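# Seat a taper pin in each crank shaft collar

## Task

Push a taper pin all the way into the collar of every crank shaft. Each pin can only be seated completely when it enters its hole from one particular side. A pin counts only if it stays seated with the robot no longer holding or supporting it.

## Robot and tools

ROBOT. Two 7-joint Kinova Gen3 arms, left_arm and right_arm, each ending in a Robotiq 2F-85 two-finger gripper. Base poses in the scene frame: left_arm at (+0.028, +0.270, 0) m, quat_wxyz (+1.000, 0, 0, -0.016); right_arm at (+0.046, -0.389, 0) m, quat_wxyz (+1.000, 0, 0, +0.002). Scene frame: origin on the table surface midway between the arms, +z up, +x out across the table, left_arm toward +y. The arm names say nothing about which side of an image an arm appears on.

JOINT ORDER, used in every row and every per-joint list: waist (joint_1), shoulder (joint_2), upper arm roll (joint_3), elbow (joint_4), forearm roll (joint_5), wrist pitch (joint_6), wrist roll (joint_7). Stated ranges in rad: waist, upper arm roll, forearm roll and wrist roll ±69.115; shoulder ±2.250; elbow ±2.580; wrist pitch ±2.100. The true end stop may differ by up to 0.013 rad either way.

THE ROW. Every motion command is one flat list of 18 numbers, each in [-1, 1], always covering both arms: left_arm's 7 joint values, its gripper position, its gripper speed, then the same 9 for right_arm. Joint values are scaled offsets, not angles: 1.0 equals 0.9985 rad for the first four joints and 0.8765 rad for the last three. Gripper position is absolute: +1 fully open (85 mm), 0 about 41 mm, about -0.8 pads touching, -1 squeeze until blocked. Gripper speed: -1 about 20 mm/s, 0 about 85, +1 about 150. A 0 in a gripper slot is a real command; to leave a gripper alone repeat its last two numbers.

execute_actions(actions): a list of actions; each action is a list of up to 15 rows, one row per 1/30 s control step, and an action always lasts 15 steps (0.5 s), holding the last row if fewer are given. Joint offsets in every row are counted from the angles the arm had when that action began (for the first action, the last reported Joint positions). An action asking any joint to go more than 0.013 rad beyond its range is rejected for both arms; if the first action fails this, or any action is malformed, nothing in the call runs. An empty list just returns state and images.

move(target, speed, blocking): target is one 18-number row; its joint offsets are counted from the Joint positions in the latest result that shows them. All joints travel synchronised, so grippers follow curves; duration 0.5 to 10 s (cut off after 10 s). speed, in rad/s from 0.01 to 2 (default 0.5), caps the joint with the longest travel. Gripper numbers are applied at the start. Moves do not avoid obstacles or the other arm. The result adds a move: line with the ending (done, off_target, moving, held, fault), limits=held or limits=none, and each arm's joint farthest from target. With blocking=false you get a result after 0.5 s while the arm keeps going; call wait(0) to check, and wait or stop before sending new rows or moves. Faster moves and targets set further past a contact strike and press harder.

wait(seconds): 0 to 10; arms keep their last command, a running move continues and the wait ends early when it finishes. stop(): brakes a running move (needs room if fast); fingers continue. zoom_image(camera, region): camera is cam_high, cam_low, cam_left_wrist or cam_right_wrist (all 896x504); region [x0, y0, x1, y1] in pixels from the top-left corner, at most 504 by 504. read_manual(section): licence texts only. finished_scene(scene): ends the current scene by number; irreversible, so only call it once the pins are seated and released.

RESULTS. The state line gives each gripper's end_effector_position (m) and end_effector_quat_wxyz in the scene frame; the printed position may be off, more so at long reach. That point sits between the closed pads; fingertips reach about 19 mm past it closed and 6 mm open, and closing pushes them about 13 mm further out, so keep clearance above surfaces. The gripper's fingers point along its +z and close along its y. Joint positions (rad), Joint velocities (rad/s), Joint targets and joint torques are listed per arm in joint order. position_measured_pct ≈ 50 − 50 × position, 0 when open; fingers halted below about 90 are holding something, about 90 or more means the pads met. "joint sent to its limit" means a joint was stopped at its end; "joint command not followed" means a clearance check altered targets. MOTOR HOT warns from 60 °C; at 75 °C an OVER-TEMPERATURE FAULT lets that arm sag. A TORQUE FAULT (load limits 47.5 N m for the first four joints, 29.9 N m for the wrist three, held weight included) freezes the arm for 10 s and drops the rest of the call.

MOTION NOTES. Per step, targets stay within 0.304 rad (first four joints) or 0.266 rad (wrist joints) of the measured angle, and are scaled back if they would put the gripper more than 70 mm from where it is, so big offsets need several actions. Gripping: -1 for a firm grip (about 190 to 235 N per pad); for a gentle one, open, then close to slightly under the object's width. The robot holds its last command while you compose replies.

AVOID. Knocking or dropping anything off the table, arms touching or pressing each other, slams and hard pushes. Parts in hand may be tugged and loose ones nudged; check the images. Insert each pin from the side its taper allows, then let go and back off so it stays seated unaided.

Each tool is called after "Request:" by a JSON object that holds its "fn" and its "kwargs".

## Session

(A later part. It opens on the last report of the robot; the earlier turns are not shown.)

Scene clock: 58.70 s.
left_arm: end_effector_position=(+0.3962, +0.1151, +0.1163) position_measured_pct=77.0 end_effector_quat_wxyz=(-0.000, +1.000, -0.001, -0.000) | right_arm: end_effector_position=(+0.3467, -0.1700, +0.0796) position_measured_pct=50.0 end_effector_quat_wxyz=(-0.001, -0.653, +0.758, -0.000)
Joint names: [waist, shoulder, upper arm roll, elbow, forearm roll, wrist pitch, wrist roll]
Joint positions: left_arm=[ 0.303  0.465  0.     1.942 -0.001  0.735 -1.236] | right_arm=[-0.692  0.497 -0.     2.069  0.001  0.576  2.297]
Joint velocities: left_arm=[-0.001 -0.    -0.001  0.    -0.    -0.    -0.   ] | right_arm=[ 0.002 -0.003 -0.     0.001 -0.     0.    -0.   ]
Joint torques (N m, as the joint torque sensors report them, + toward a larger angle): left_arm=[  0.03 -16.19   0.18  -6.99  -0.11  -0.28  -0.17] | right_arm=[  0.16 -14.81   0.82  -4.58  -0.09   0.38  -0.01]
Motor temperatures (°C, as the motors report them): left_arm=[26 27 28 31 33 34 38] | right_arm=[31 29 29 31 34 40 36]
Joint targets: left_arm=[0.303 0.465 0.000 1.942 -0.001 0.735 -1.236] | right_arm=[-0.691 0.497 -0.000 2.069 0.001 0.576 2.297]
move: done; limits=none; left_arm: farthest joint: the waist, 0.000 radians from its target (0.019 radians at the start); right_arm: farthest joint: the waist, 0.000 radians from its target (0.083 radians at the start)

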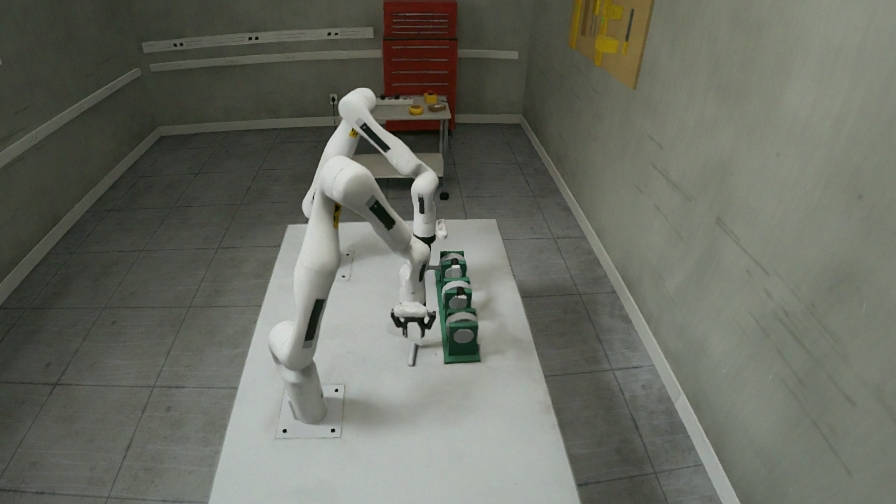

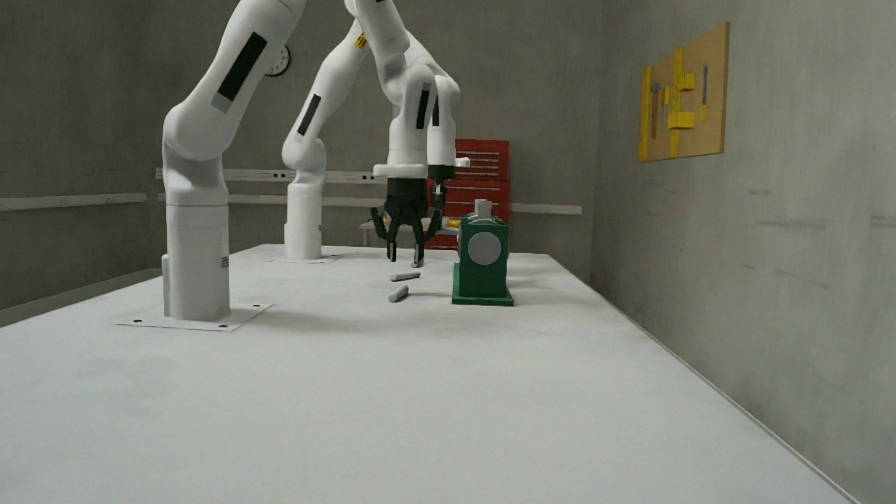

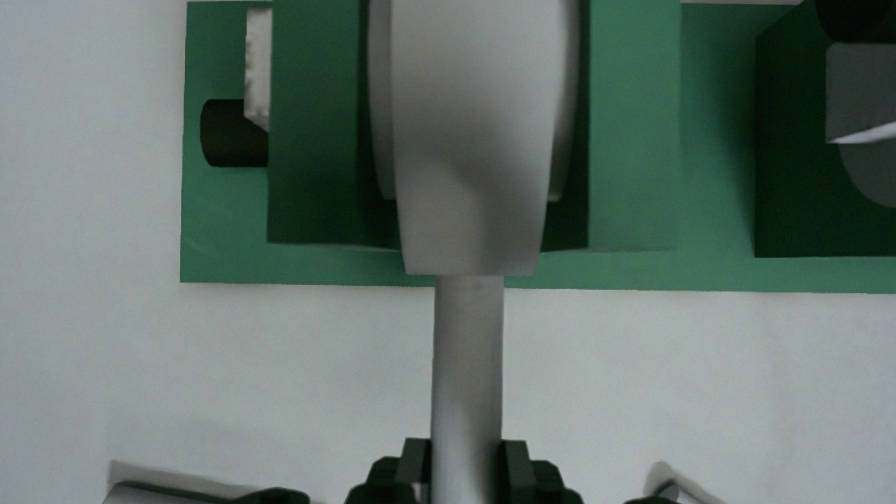

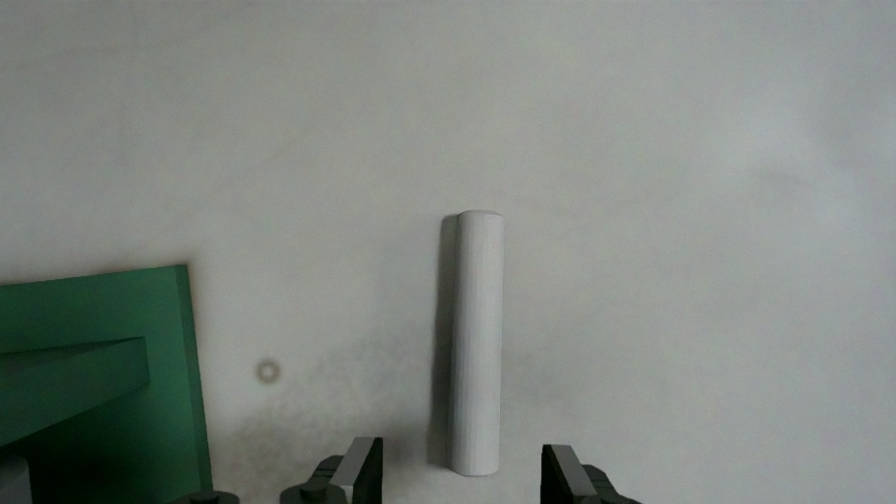

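Request:
{"fn": "move", "kwargs": {"target": [-0.021,0.044,0,-0.086,0,0.047,-0.024,-1,1,-0.007,0.136,0,0.049,0,-0.212,-0.008,0,1], "speed": 0.25}}

Request:
{"fn": "move", "kwargs": {"target": [0,0,0,0,0,0,0,-0.2,1,0,0,0,0,0,0,0,-1,1]}}

Scene clock: 60.50 s.
left_arm: end_effector_position=(+0.4232, +0.1149, +0.1160) position_measured_pct=77.0 end_effector_quat_wxyz=(-0.001, +1.000, -0.001, -0.001) | right_arm: end_effector_position=(+0.3431, -0.1696, +0.0223) position_measured_pct=50.0 end_effector_quat_wxyz=(+0.000, -0.653, +0.758, -0.000)
Joint names: [waist, shoulder, upper arm roll, elbow, forearm roll, wrist pitch, wrist roll]
Joint positions: left_arm=[ 0.283  0.51   0.001  1.858 -0.001  0.777 -1.257] | right_arm=[-0.699  0.632 -0.     2.118  0.001  0.391  2.29 ]
Joint velocities: left_arm=[-0.001  0.    -0.001 -0.     0.    -0.001 -0.   ] | right_arm=[-0.     0.003 -0.001 -0.002  0.    -0.001 -0.   ]
Joint torques (N m, as the joint torque sensors report them, + toward a larger angle): left_arm=[ -0.21 -18.65  -0.43  -7.32  -0.31  -0.72   0.08] | right_arm=[  0.24 -16.22   0.6   -3.53   0.01   0.09  -0.36]
Motor temperatures (°C, as the motors report them): left_arm=[26 27 28 31 33 34 38] | right_arm=[31 29 29 31 34 40 36]
Joint targets: left_arm=[0.282 0.509 0.000 1.857 -0.001 0.777 -1.257] | right_arm=[-0.699 0.633 -0.000 2.118 0.001 0.391 2.290]
move: done; limits=none; left_arm: farthest joint: the elbow, 0.002 radians from its target (0.086 radians at the start); right_arm: farthest joint: the waist, 0.000 radians from its target (0.008 radians at the start)

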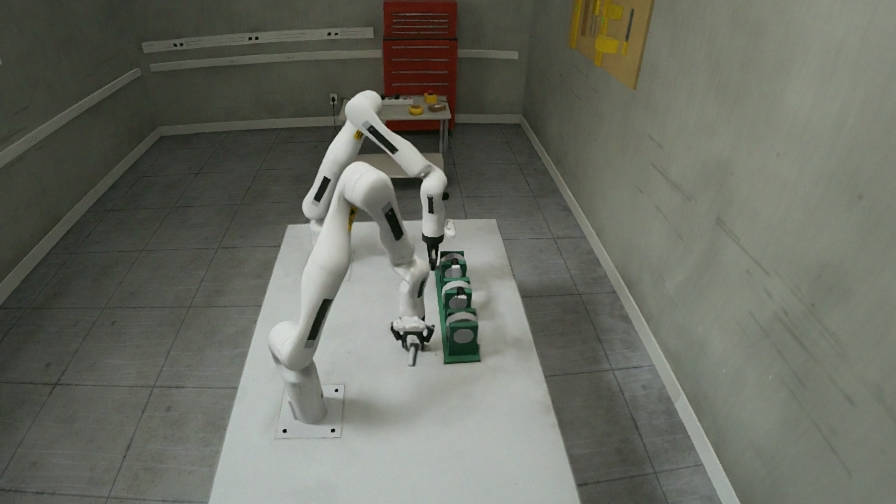

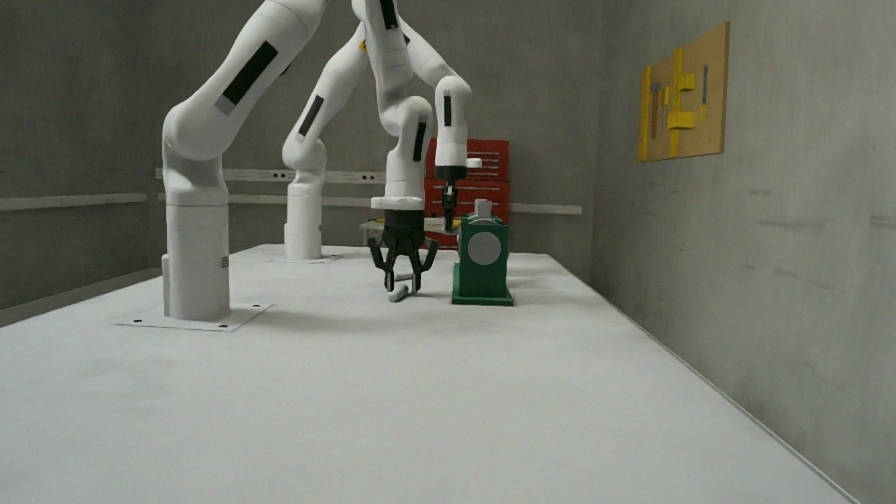

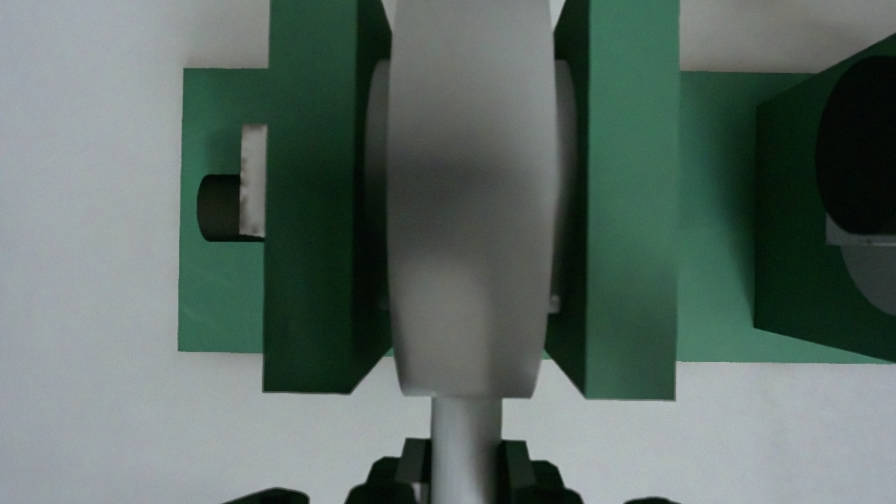

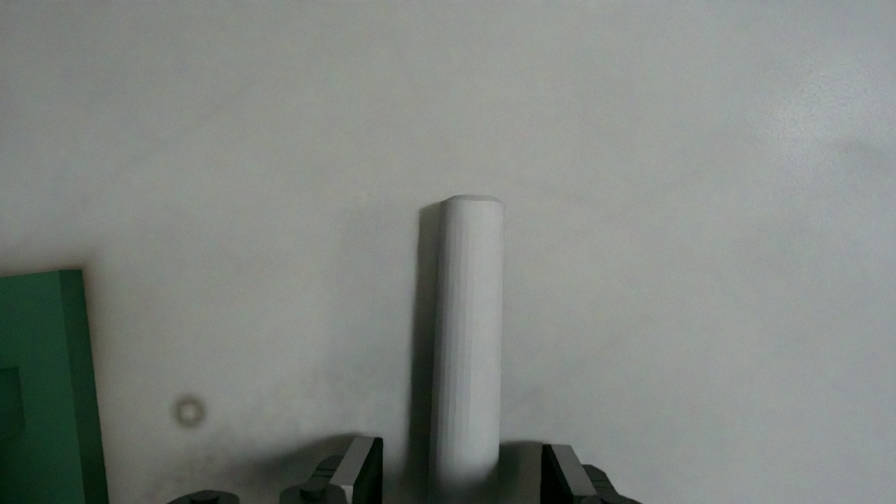

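Scene clock: 61.00 s.
left_arm: end_effector_position=(+0.4232, +0.1149, +0.1160) position_measured_pct=59.9 end_effector_quat_wxyz=(-0.001, +1.000, -0.001, -0.001) | right_arm: end_effector_position=(+0.3430, -0.1696, +0.0227) position_measured_pct=77.4 end_effector_quat_wxyz=(+0.000, -0.653, +0.758, +0.000)
Joint names: [waist, shoulder, upper arm roll, elbow, forearm roll, wrist pitch, wrist roll]
Joint positions: left_arm=[ 0.283  0.51   0.001  1.858 -0.001  0.777 -1.257] | right_arm=[-0.699  0.631 -0.     2.118  0.     0.391  2.29 ]
Joint velocities: left_arm=[-0.     0.     0.001 -0.    -0.    -0.001 -0.   ] | right_arm=[ 0.    -0.002 -0.    -0.    -0.    -0.001  0.   ]
Joint torques (N m, as the joint torque sensors report them, + toward a larger angle): left_arm=[ -0.39 -17.23  -0.02  -6.83  -0.17  -0.11  -0.09] | right_arm=[  0.16 -14.89   0.75  -3.03   0.43  -0.06   0.07]
Motor temperatures (°C, as the motors report them): left_arm=[26 27 28 31 33 34 38] | right_arm=[31 29 29 31 34 40 36]
Joint targets: left_arm=[0.283 0.510 0.001 1.858 -0.001 0.777 -1.257] | right_arm=[-0.699 0.632 -0.000 2.118 0.001 0.391 2.290]
move: done; limits=none; left_arm: farthest joint: the waist, 0.000 radians from its target (0.000 radians at the start); right_arm: farthest joint: the shoulder, 0.001 radians from its target (0.000 radians at the start)

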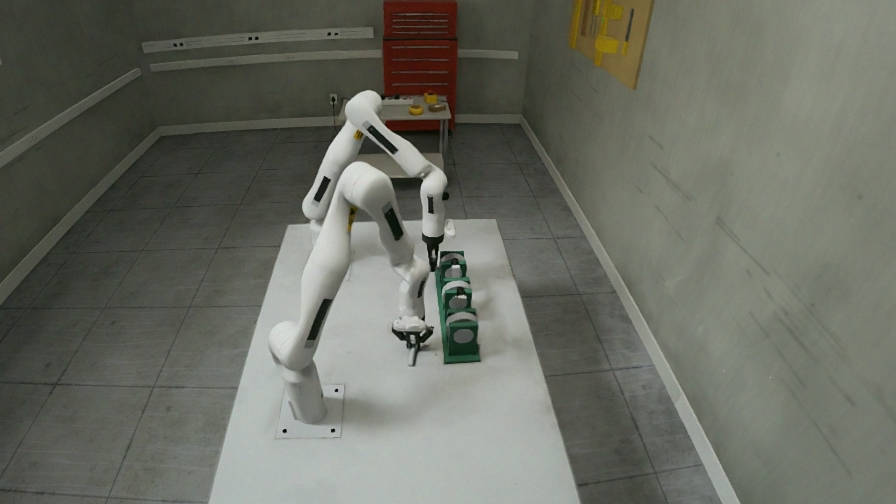

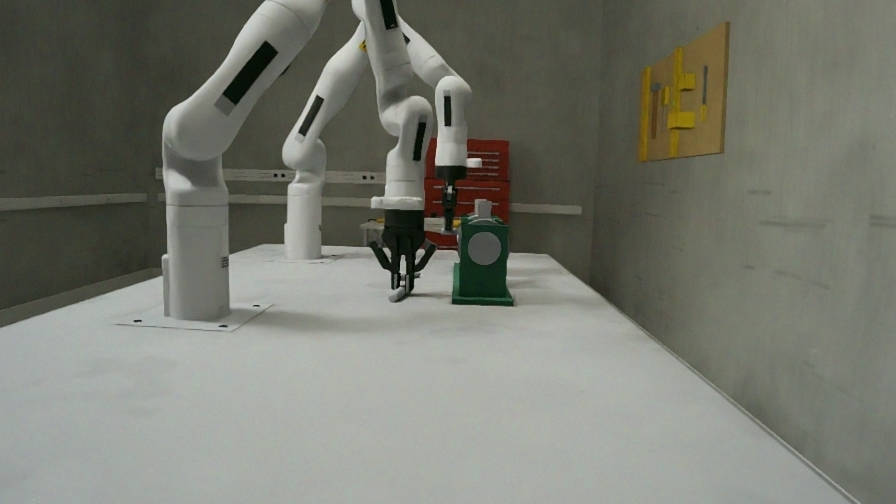

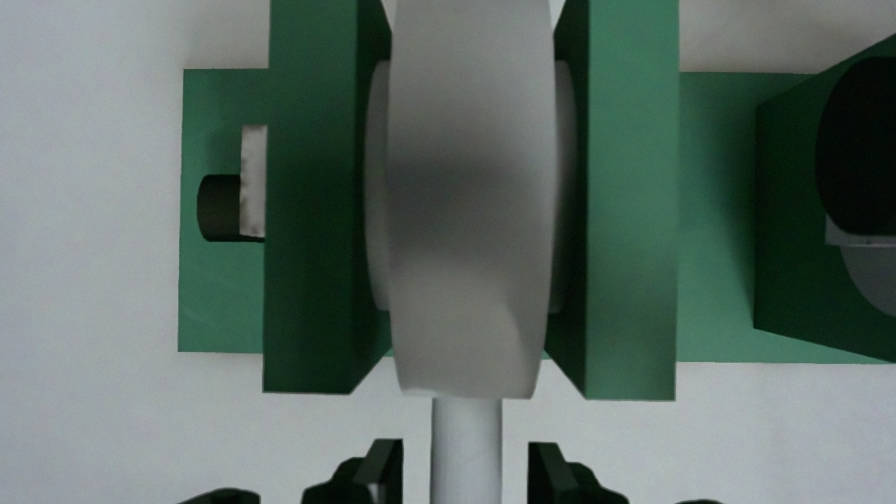

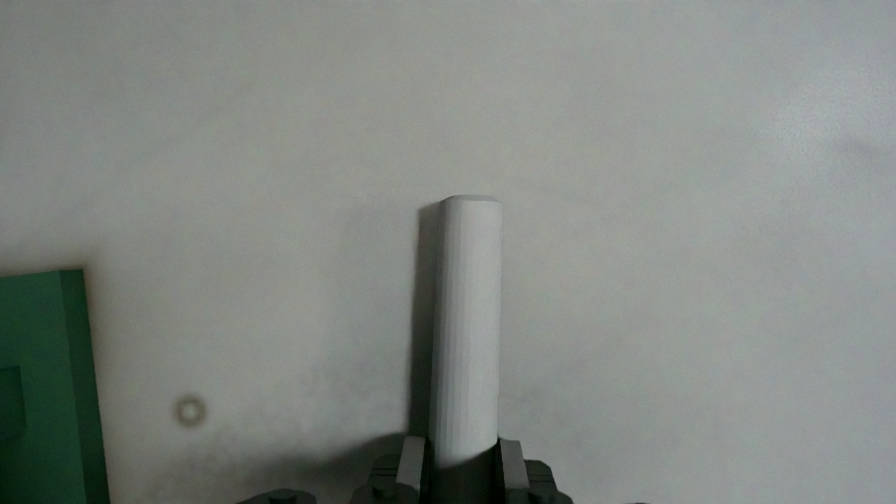

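Request:
{"fn": "move", "kwargs": {"target": [0.032,-0.059,0,0.122,0,-0.075,0.038,-0.2,1,0.037,-0.196,0,-0.112,0,0.353,1,-1,1], "speed": 1.0}}

Request:
{"fn": "move", "kwargs": {"target": [-0.045,0.092,0,-0.179,0,0.098,-0.051,-1,1,0,0,0,0,0,0,1,-1,1], "speed": 0.7}}

Scene clock: 63.20 s.
left_arm: end_effector_position=(+0.3845, +0.1145, +0.1140) position_measured_pct=59.9 end_effector_quat_wxyz=(-0.000, +1.000, -0.001, -0.000) | right_arm: end_effector_position=(+0.3595, -0.1741, +0.1143) position_measured_pct=77.4 end_effector_quat_wxyz=(+0.001, +0.905, -0.426, -0.000)
Joint names: [waist, shoulder, upper arm roll, elbow, forearm roll, wrist pitch, wrist roll]
Joint positions: left_arm=[ 0.315  0.451  0.001  1.98  -0.001  0.711 -1.224] | right_arm=[-0.662  0.436 -0.     2.007  0.     0.701  3.167]
Joint velocities: left_arm=[ 0.    -0.002 -0.     0.001 -0.     0.001 -0.   ] | right_arm=[ 0.001 -0.005 -0.001  0.    -0.    -0.     0.   ]
Joint torques (N m, as the joint torque sensors report them, + toward a larger angle): left_arm=[ -0.14 -14.7   -0.26  -5.93  -0.35  -0.37  -0.22] | right_arm=[ -0.32 -15.29   0.5   -6.2    0.3    0.08  -0.18]
Motor temperatures (°C, as the motors report them): left_arm=[26 27 28 31 33 34 38] | right_arm=[31 29 29 31 34 40 36]
Joint targets: left_arm=[0.315 0.451 0.001 1.980 -0.001 0.711 -1.224] | right_arm=[-0.662 0.435 -0.000 2.007 0.000 0.701 3.167]
move: done; limits=none; left_arm: farthest joint: the waist, 0.000 radians from its target (0.032 radians at the start); right_arm: farthest joint: the shoulder, 0.001 radians from its target (0.196 radians at the start)

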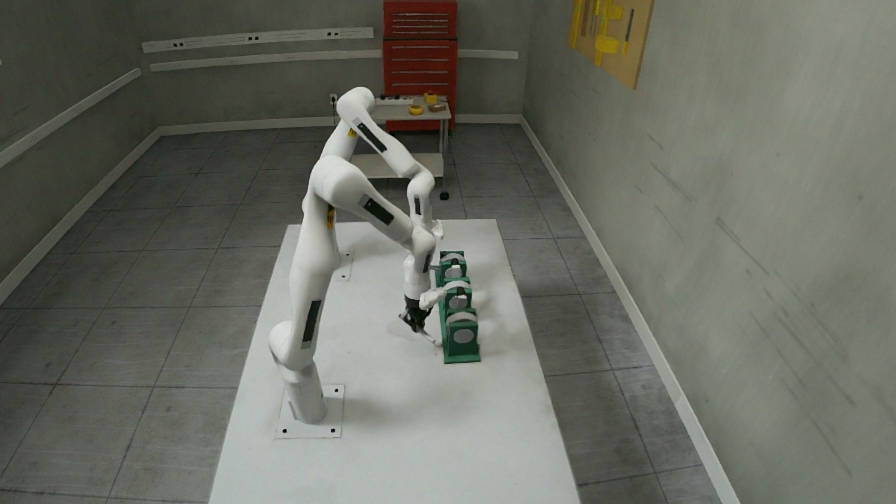

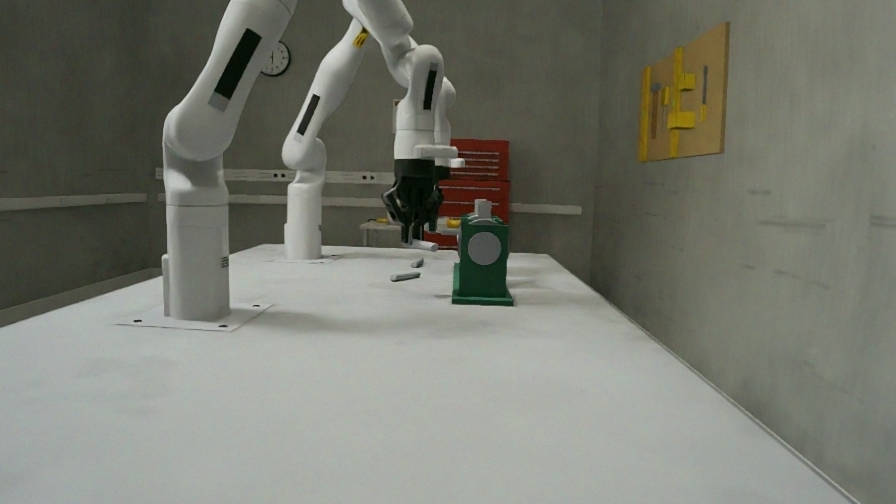

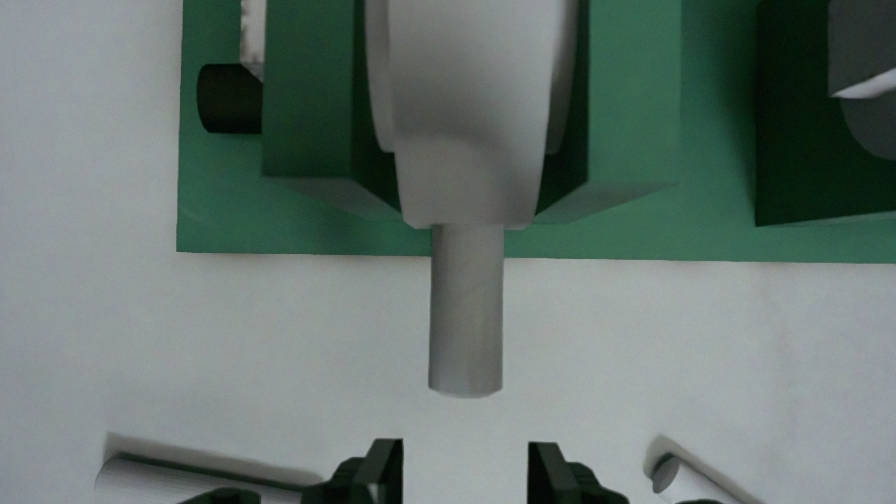

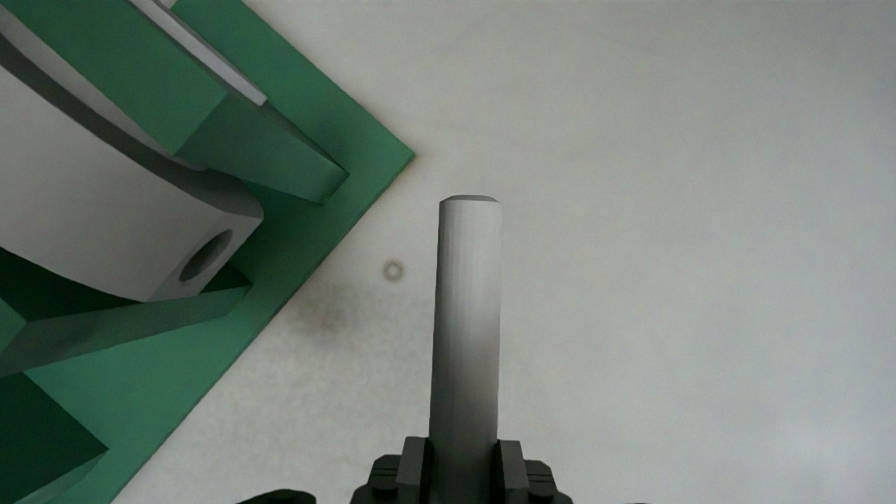

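Scene clock: 64.87 s.
left_arm: end_effector_position=(+0.4344, +0.1139, +0.1120) position_measured_pct=91.7 end_effector_quat_wxyz=(-0.001, +1.000, -0.002, -0.009) | right_arm: end_effector_position=(+0.3595, -0.1741, +0.1143) position_measured_pct=77.4 end_effector_quat_wxyz=(+0.001, +1.000, -0.002, -0.001)
Joint names: [waist, shoulder, upper arm roll, elbow, forearm roll, wrist pitch, wrist roll]
Joint positions: left_arm=[ 0.273  0.544  0.003  1.81   0.001  0.807 -1.268] | right_arm=[-0.662  0.436 -0.     2.007  0.     0.701  4.043]
Joint velocities: left_arm=[-0.     0.002  0.    -0.     0.     0.    -0.   ] | right_arm=[-0.     0.    -0.     0.002 -0.    -0.    -0.   ]
Joint torques (N m, as the joint torque sensors report them, + toward a larger angle): left_arm=[ -2.27 -17.73  -1.43 -13.74  -0.9   -5.02  -0.34] | right_arm=[ -0.33 -15.36   0.62  -5.81   0.21  -0.06  -0.1 ]
Motor temperatures (°C, as the motors report them): left_arm=[26 27 28 31 33 34 38] | right_arm=[31 29 29 31 34 40 36]
Joint targets: left_arm=[0.270 0.543 0.001 1.801 -0.001 0.797 -1.268] | right_arm=[-0.662 0.436 -0.000 2.007 0.000 0.701 4.043]
move: done; limits=none; left_arm: farthest joint: the wrist pitch, 0.010 radians from its target (0.085 radians at the start); right_arm: farthest joint: the waist, 0.000 radians from its target (0.000 radians at the start)

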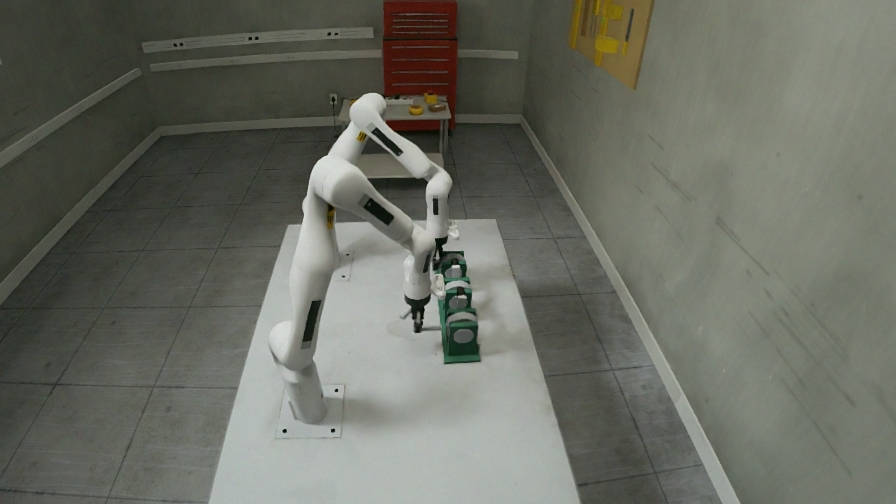

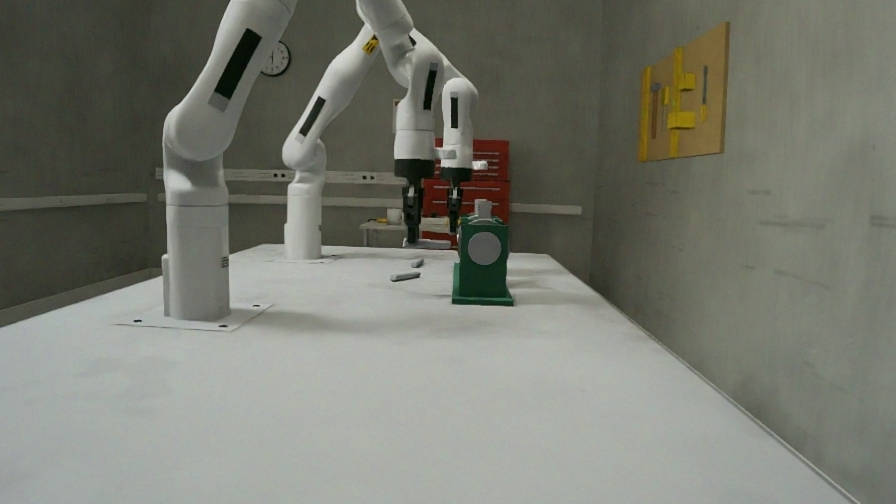

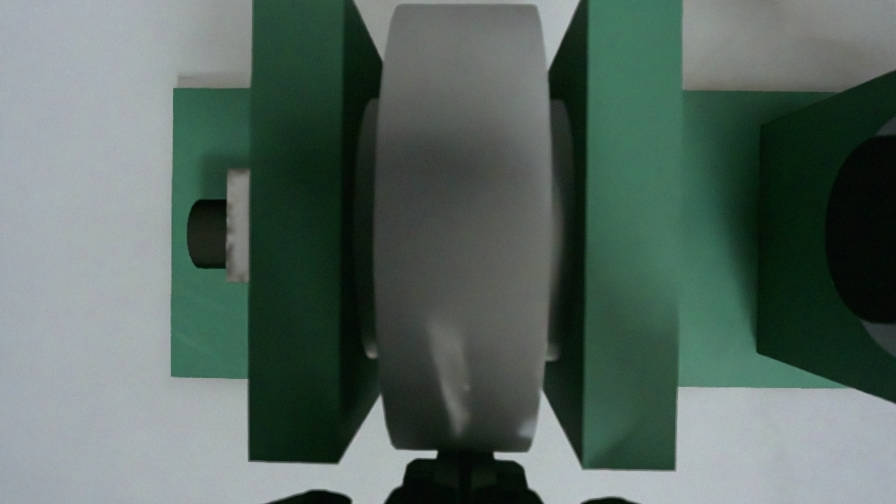

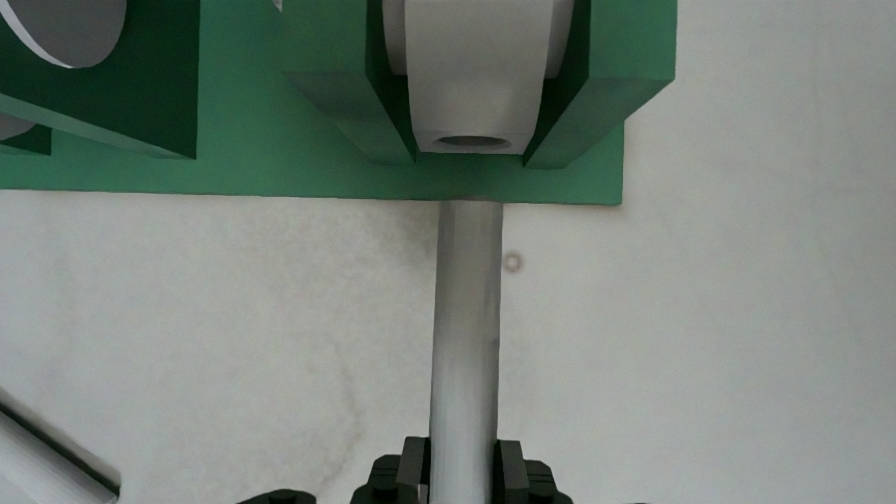

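Request:
{"fn": "move", "kwargs": {"target": [0.042,-0.093,-0.003,0.17,0,-0.11,0.05,-1,1,0.028,0.023,0,-0.05,0,0.028,0.036,-1,1], "speed": 0.3}}

Scene clock: 66.17 s.
left_arm: end_effector_position=(+0.3848, +0.1140, +0.1140) position_measured_pct=91.7 end_effector_quat_wxyz=(+0.001, +1.000, -0.000, +0.000) | right_arm: end_effector_position=(+0.3781, -0.1734, +0.1157) position_measured_pct=77.4 end_effector_quat_wxyz=(-0.000, +1.000, +0.000, +0.000)
Joint names: [waist, shoulder, upper arm roll, elbow, forearm roll, wrist pitch, wrist roll]
Joint positions: left_arm=[ 0.314  0.451  0.     1.979  0.001  0.71  -1.224] | right_arm=[-0.634  0.459 -0.     1.957  0.     0.725  4.075]
Joint velocities: left_arm=[ 0.002 -0.003  0.001 -0.     0.     0.001  0.   ] | right_arm=[ 0.001  0.002  0.    -0.001  0.    -0.    -0.   ]
Joint torques (N m, as the joint torque sensors report them, + toward a larger angle): left_arm=[ -0.41 -14.49   0.03  -6.43   0.13  -0.15  -0.03] | right_arm=[ -0.02 -16.15   0.37  -6.09   0.21   0.18  -0.21]
Motor temperatures (°C, as the motors report them): left_arm=[26 27 28 31 33 34 38] | right_arm=[31 29 29 31 34 40 36]
Joint targets: left_arm=[0.315 0.451 0.000 1.980 0.001 0.710 -1.224] | right_arm=[-0.634 0.459 -0.000 1.957 0.000 0.725 4.075]
move: done; limits=none; left_arm: farthest joint: the waist, 0.000 radians from its target (0.042 radians at the start); right_arm: farthest joint: the waist, 0.000 radians from its target (0.028 radians at the start)

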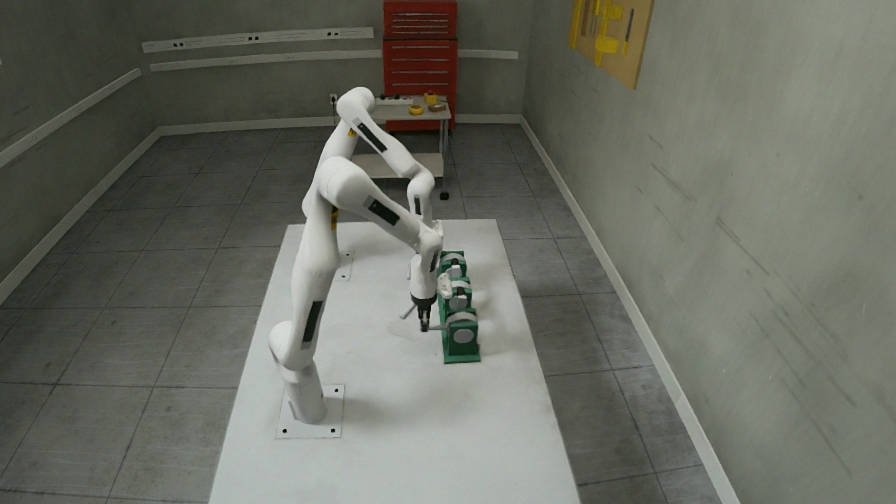

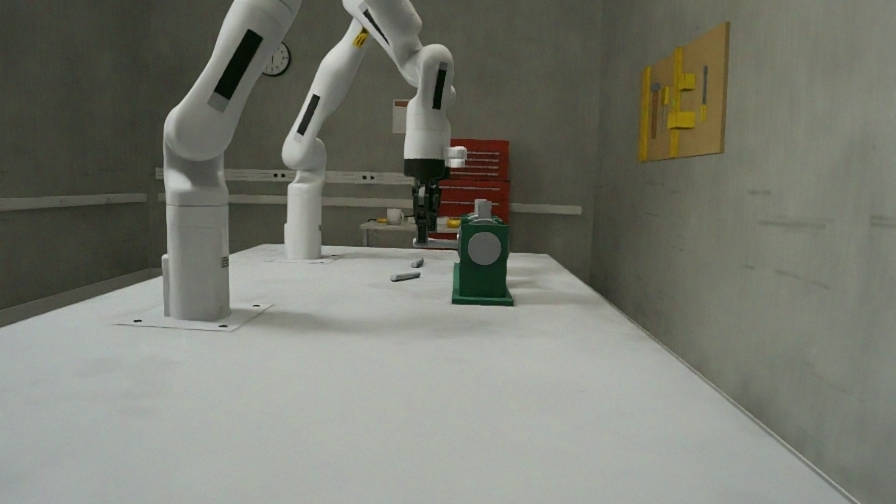

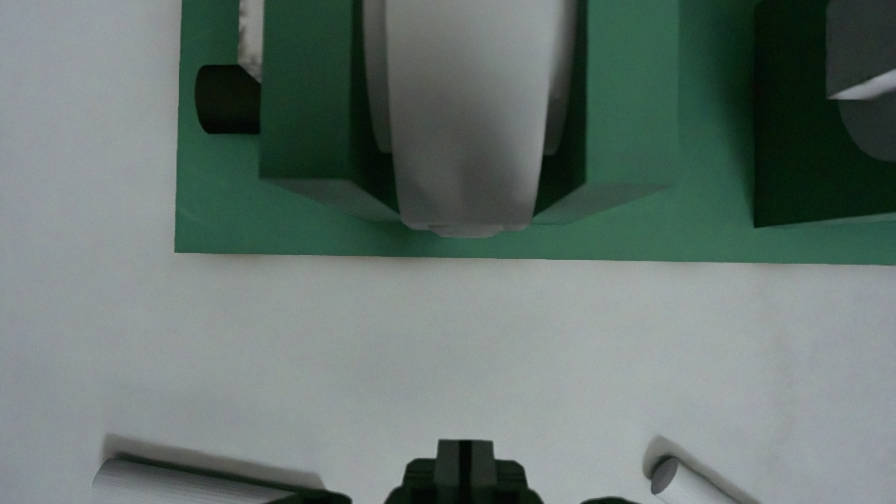

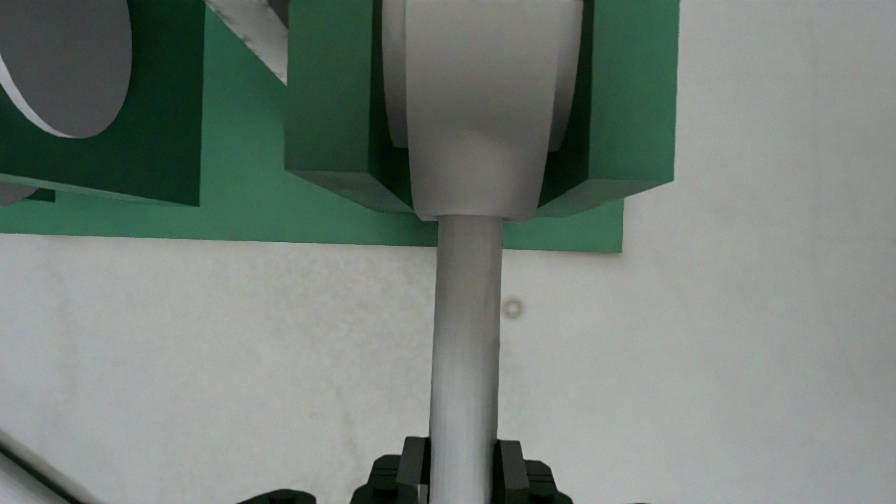

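Request:
{"fn": "move", "kwargs": {"target": [-0.044,0.066,0,-0.131,0,0.008,-0.05,-1,1,0.066,0.069,0,-0.1326,0,0.073,0.074,-1,1], "speed": 0.15}}

Scene clock: 68.10 s.
left_arm: end_effector_position=(+0.4341, +0.1124, +0.1114) position_measured_pct=91.7 end_effector_quat_wxyz=(+0.007, +1.000, -0.002, +0.014) | right_arm: end_effector_position=(+0.4244, -0.1741, +0.1153) position_measured_pct=77.4 end_effector_quat_wxyz=(+0.000, +1.000, -0.000, -0.001)
Joint names: [waist, shoulder, upper arm roll, elbow, forearm roll, wrist pitch, wrist roll]
Joint positions: left_arm=[ 0.274  0.519  0.004  1.862  0.004  0.73  -1.268] | right_arm=[-0.569  0.528 -0.001  1.825  0.     0.789  4.14 ]
Joint velocities: left_arm=[ 0.     0.002  0.002 -0.    -0.     0.     0.   ] | right_arm=[ 0.002  0.002  0.    -0.003 -0.001 -0.     0.   ]
Joint torques (N m, as the joint torque sensors report them, + toward a larger angle): left_arm=[ -2.89 -18.61  -2.7  -17.44  -1.24  -6.77  -0.24] | right_arm=[  0.39 -18.92   0.95  -6.91   0.31  -0.08  -0.17]
Motor temperatures (°C, as the motors report them): left_arm=[26 27 28 31 33 34 38] | right_arm=[31 29 29 31 34 40 36]
Joint targets: left_arm=[0.271 0.517 0.000 1.849 0.001 0.717 -1.268] | right_arm=[-0.568 0.528 -0.000 1.824 0.000 0.789 4.140]
move: off_target (left_arm); limits=none; left_arm: farthest joint: the elbow, 0.013 radians from its target (0.131 radians at the start); right_arm: farthest joint: the upper arm roll, 0.001 radians from its target (0.000 radians at the start)

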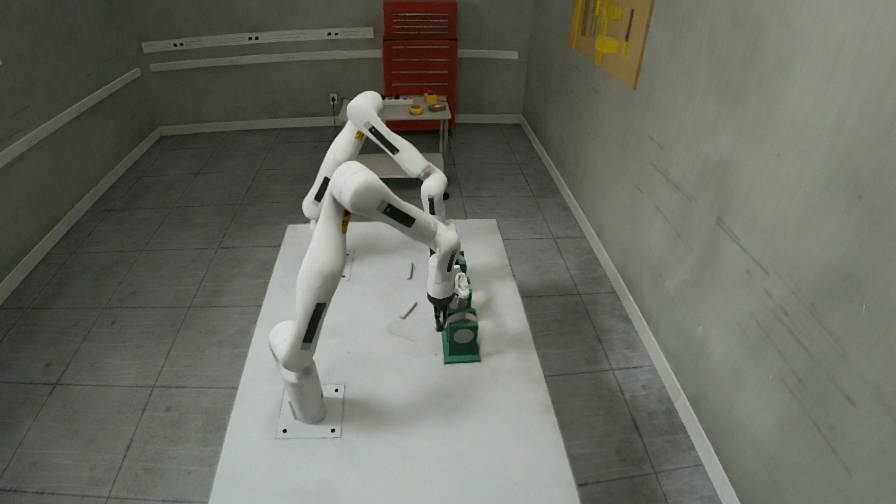

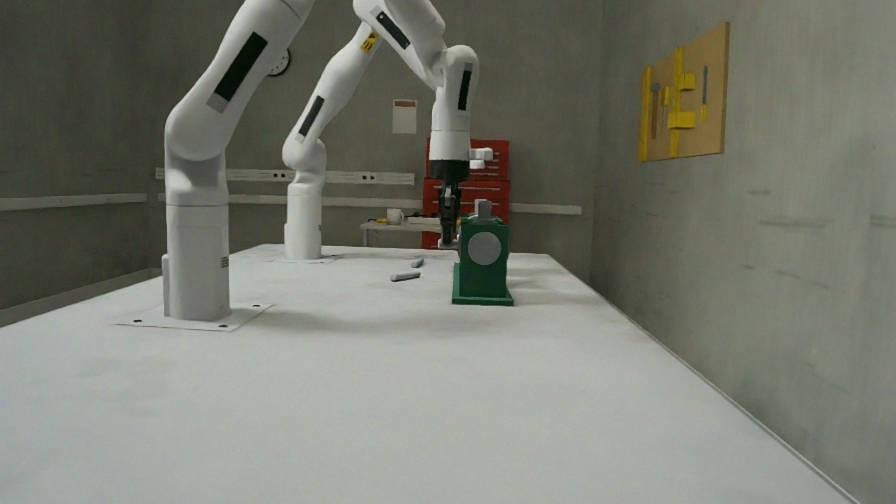

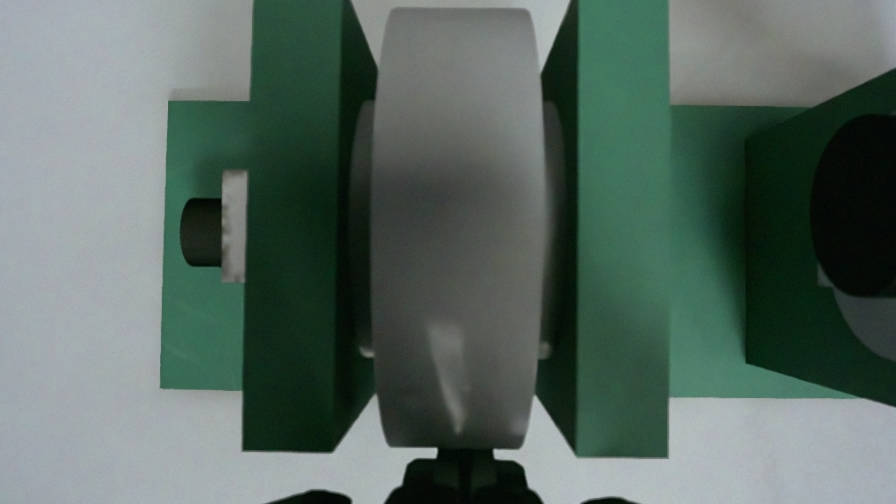

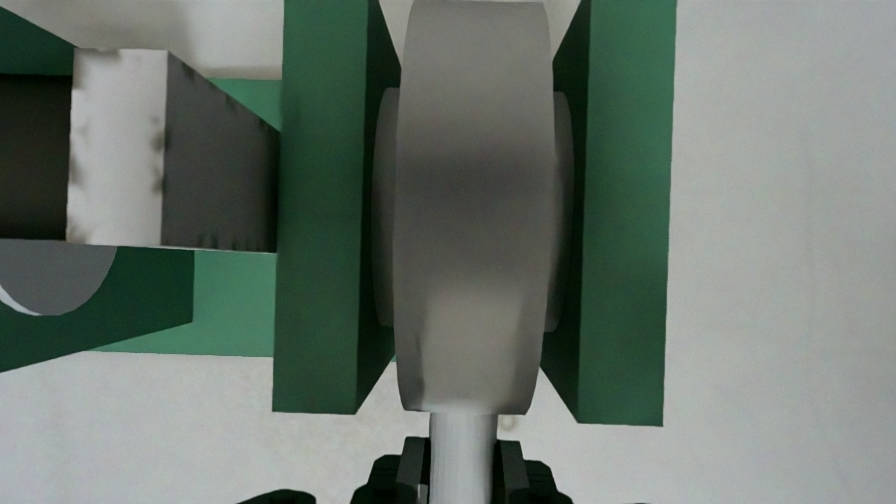

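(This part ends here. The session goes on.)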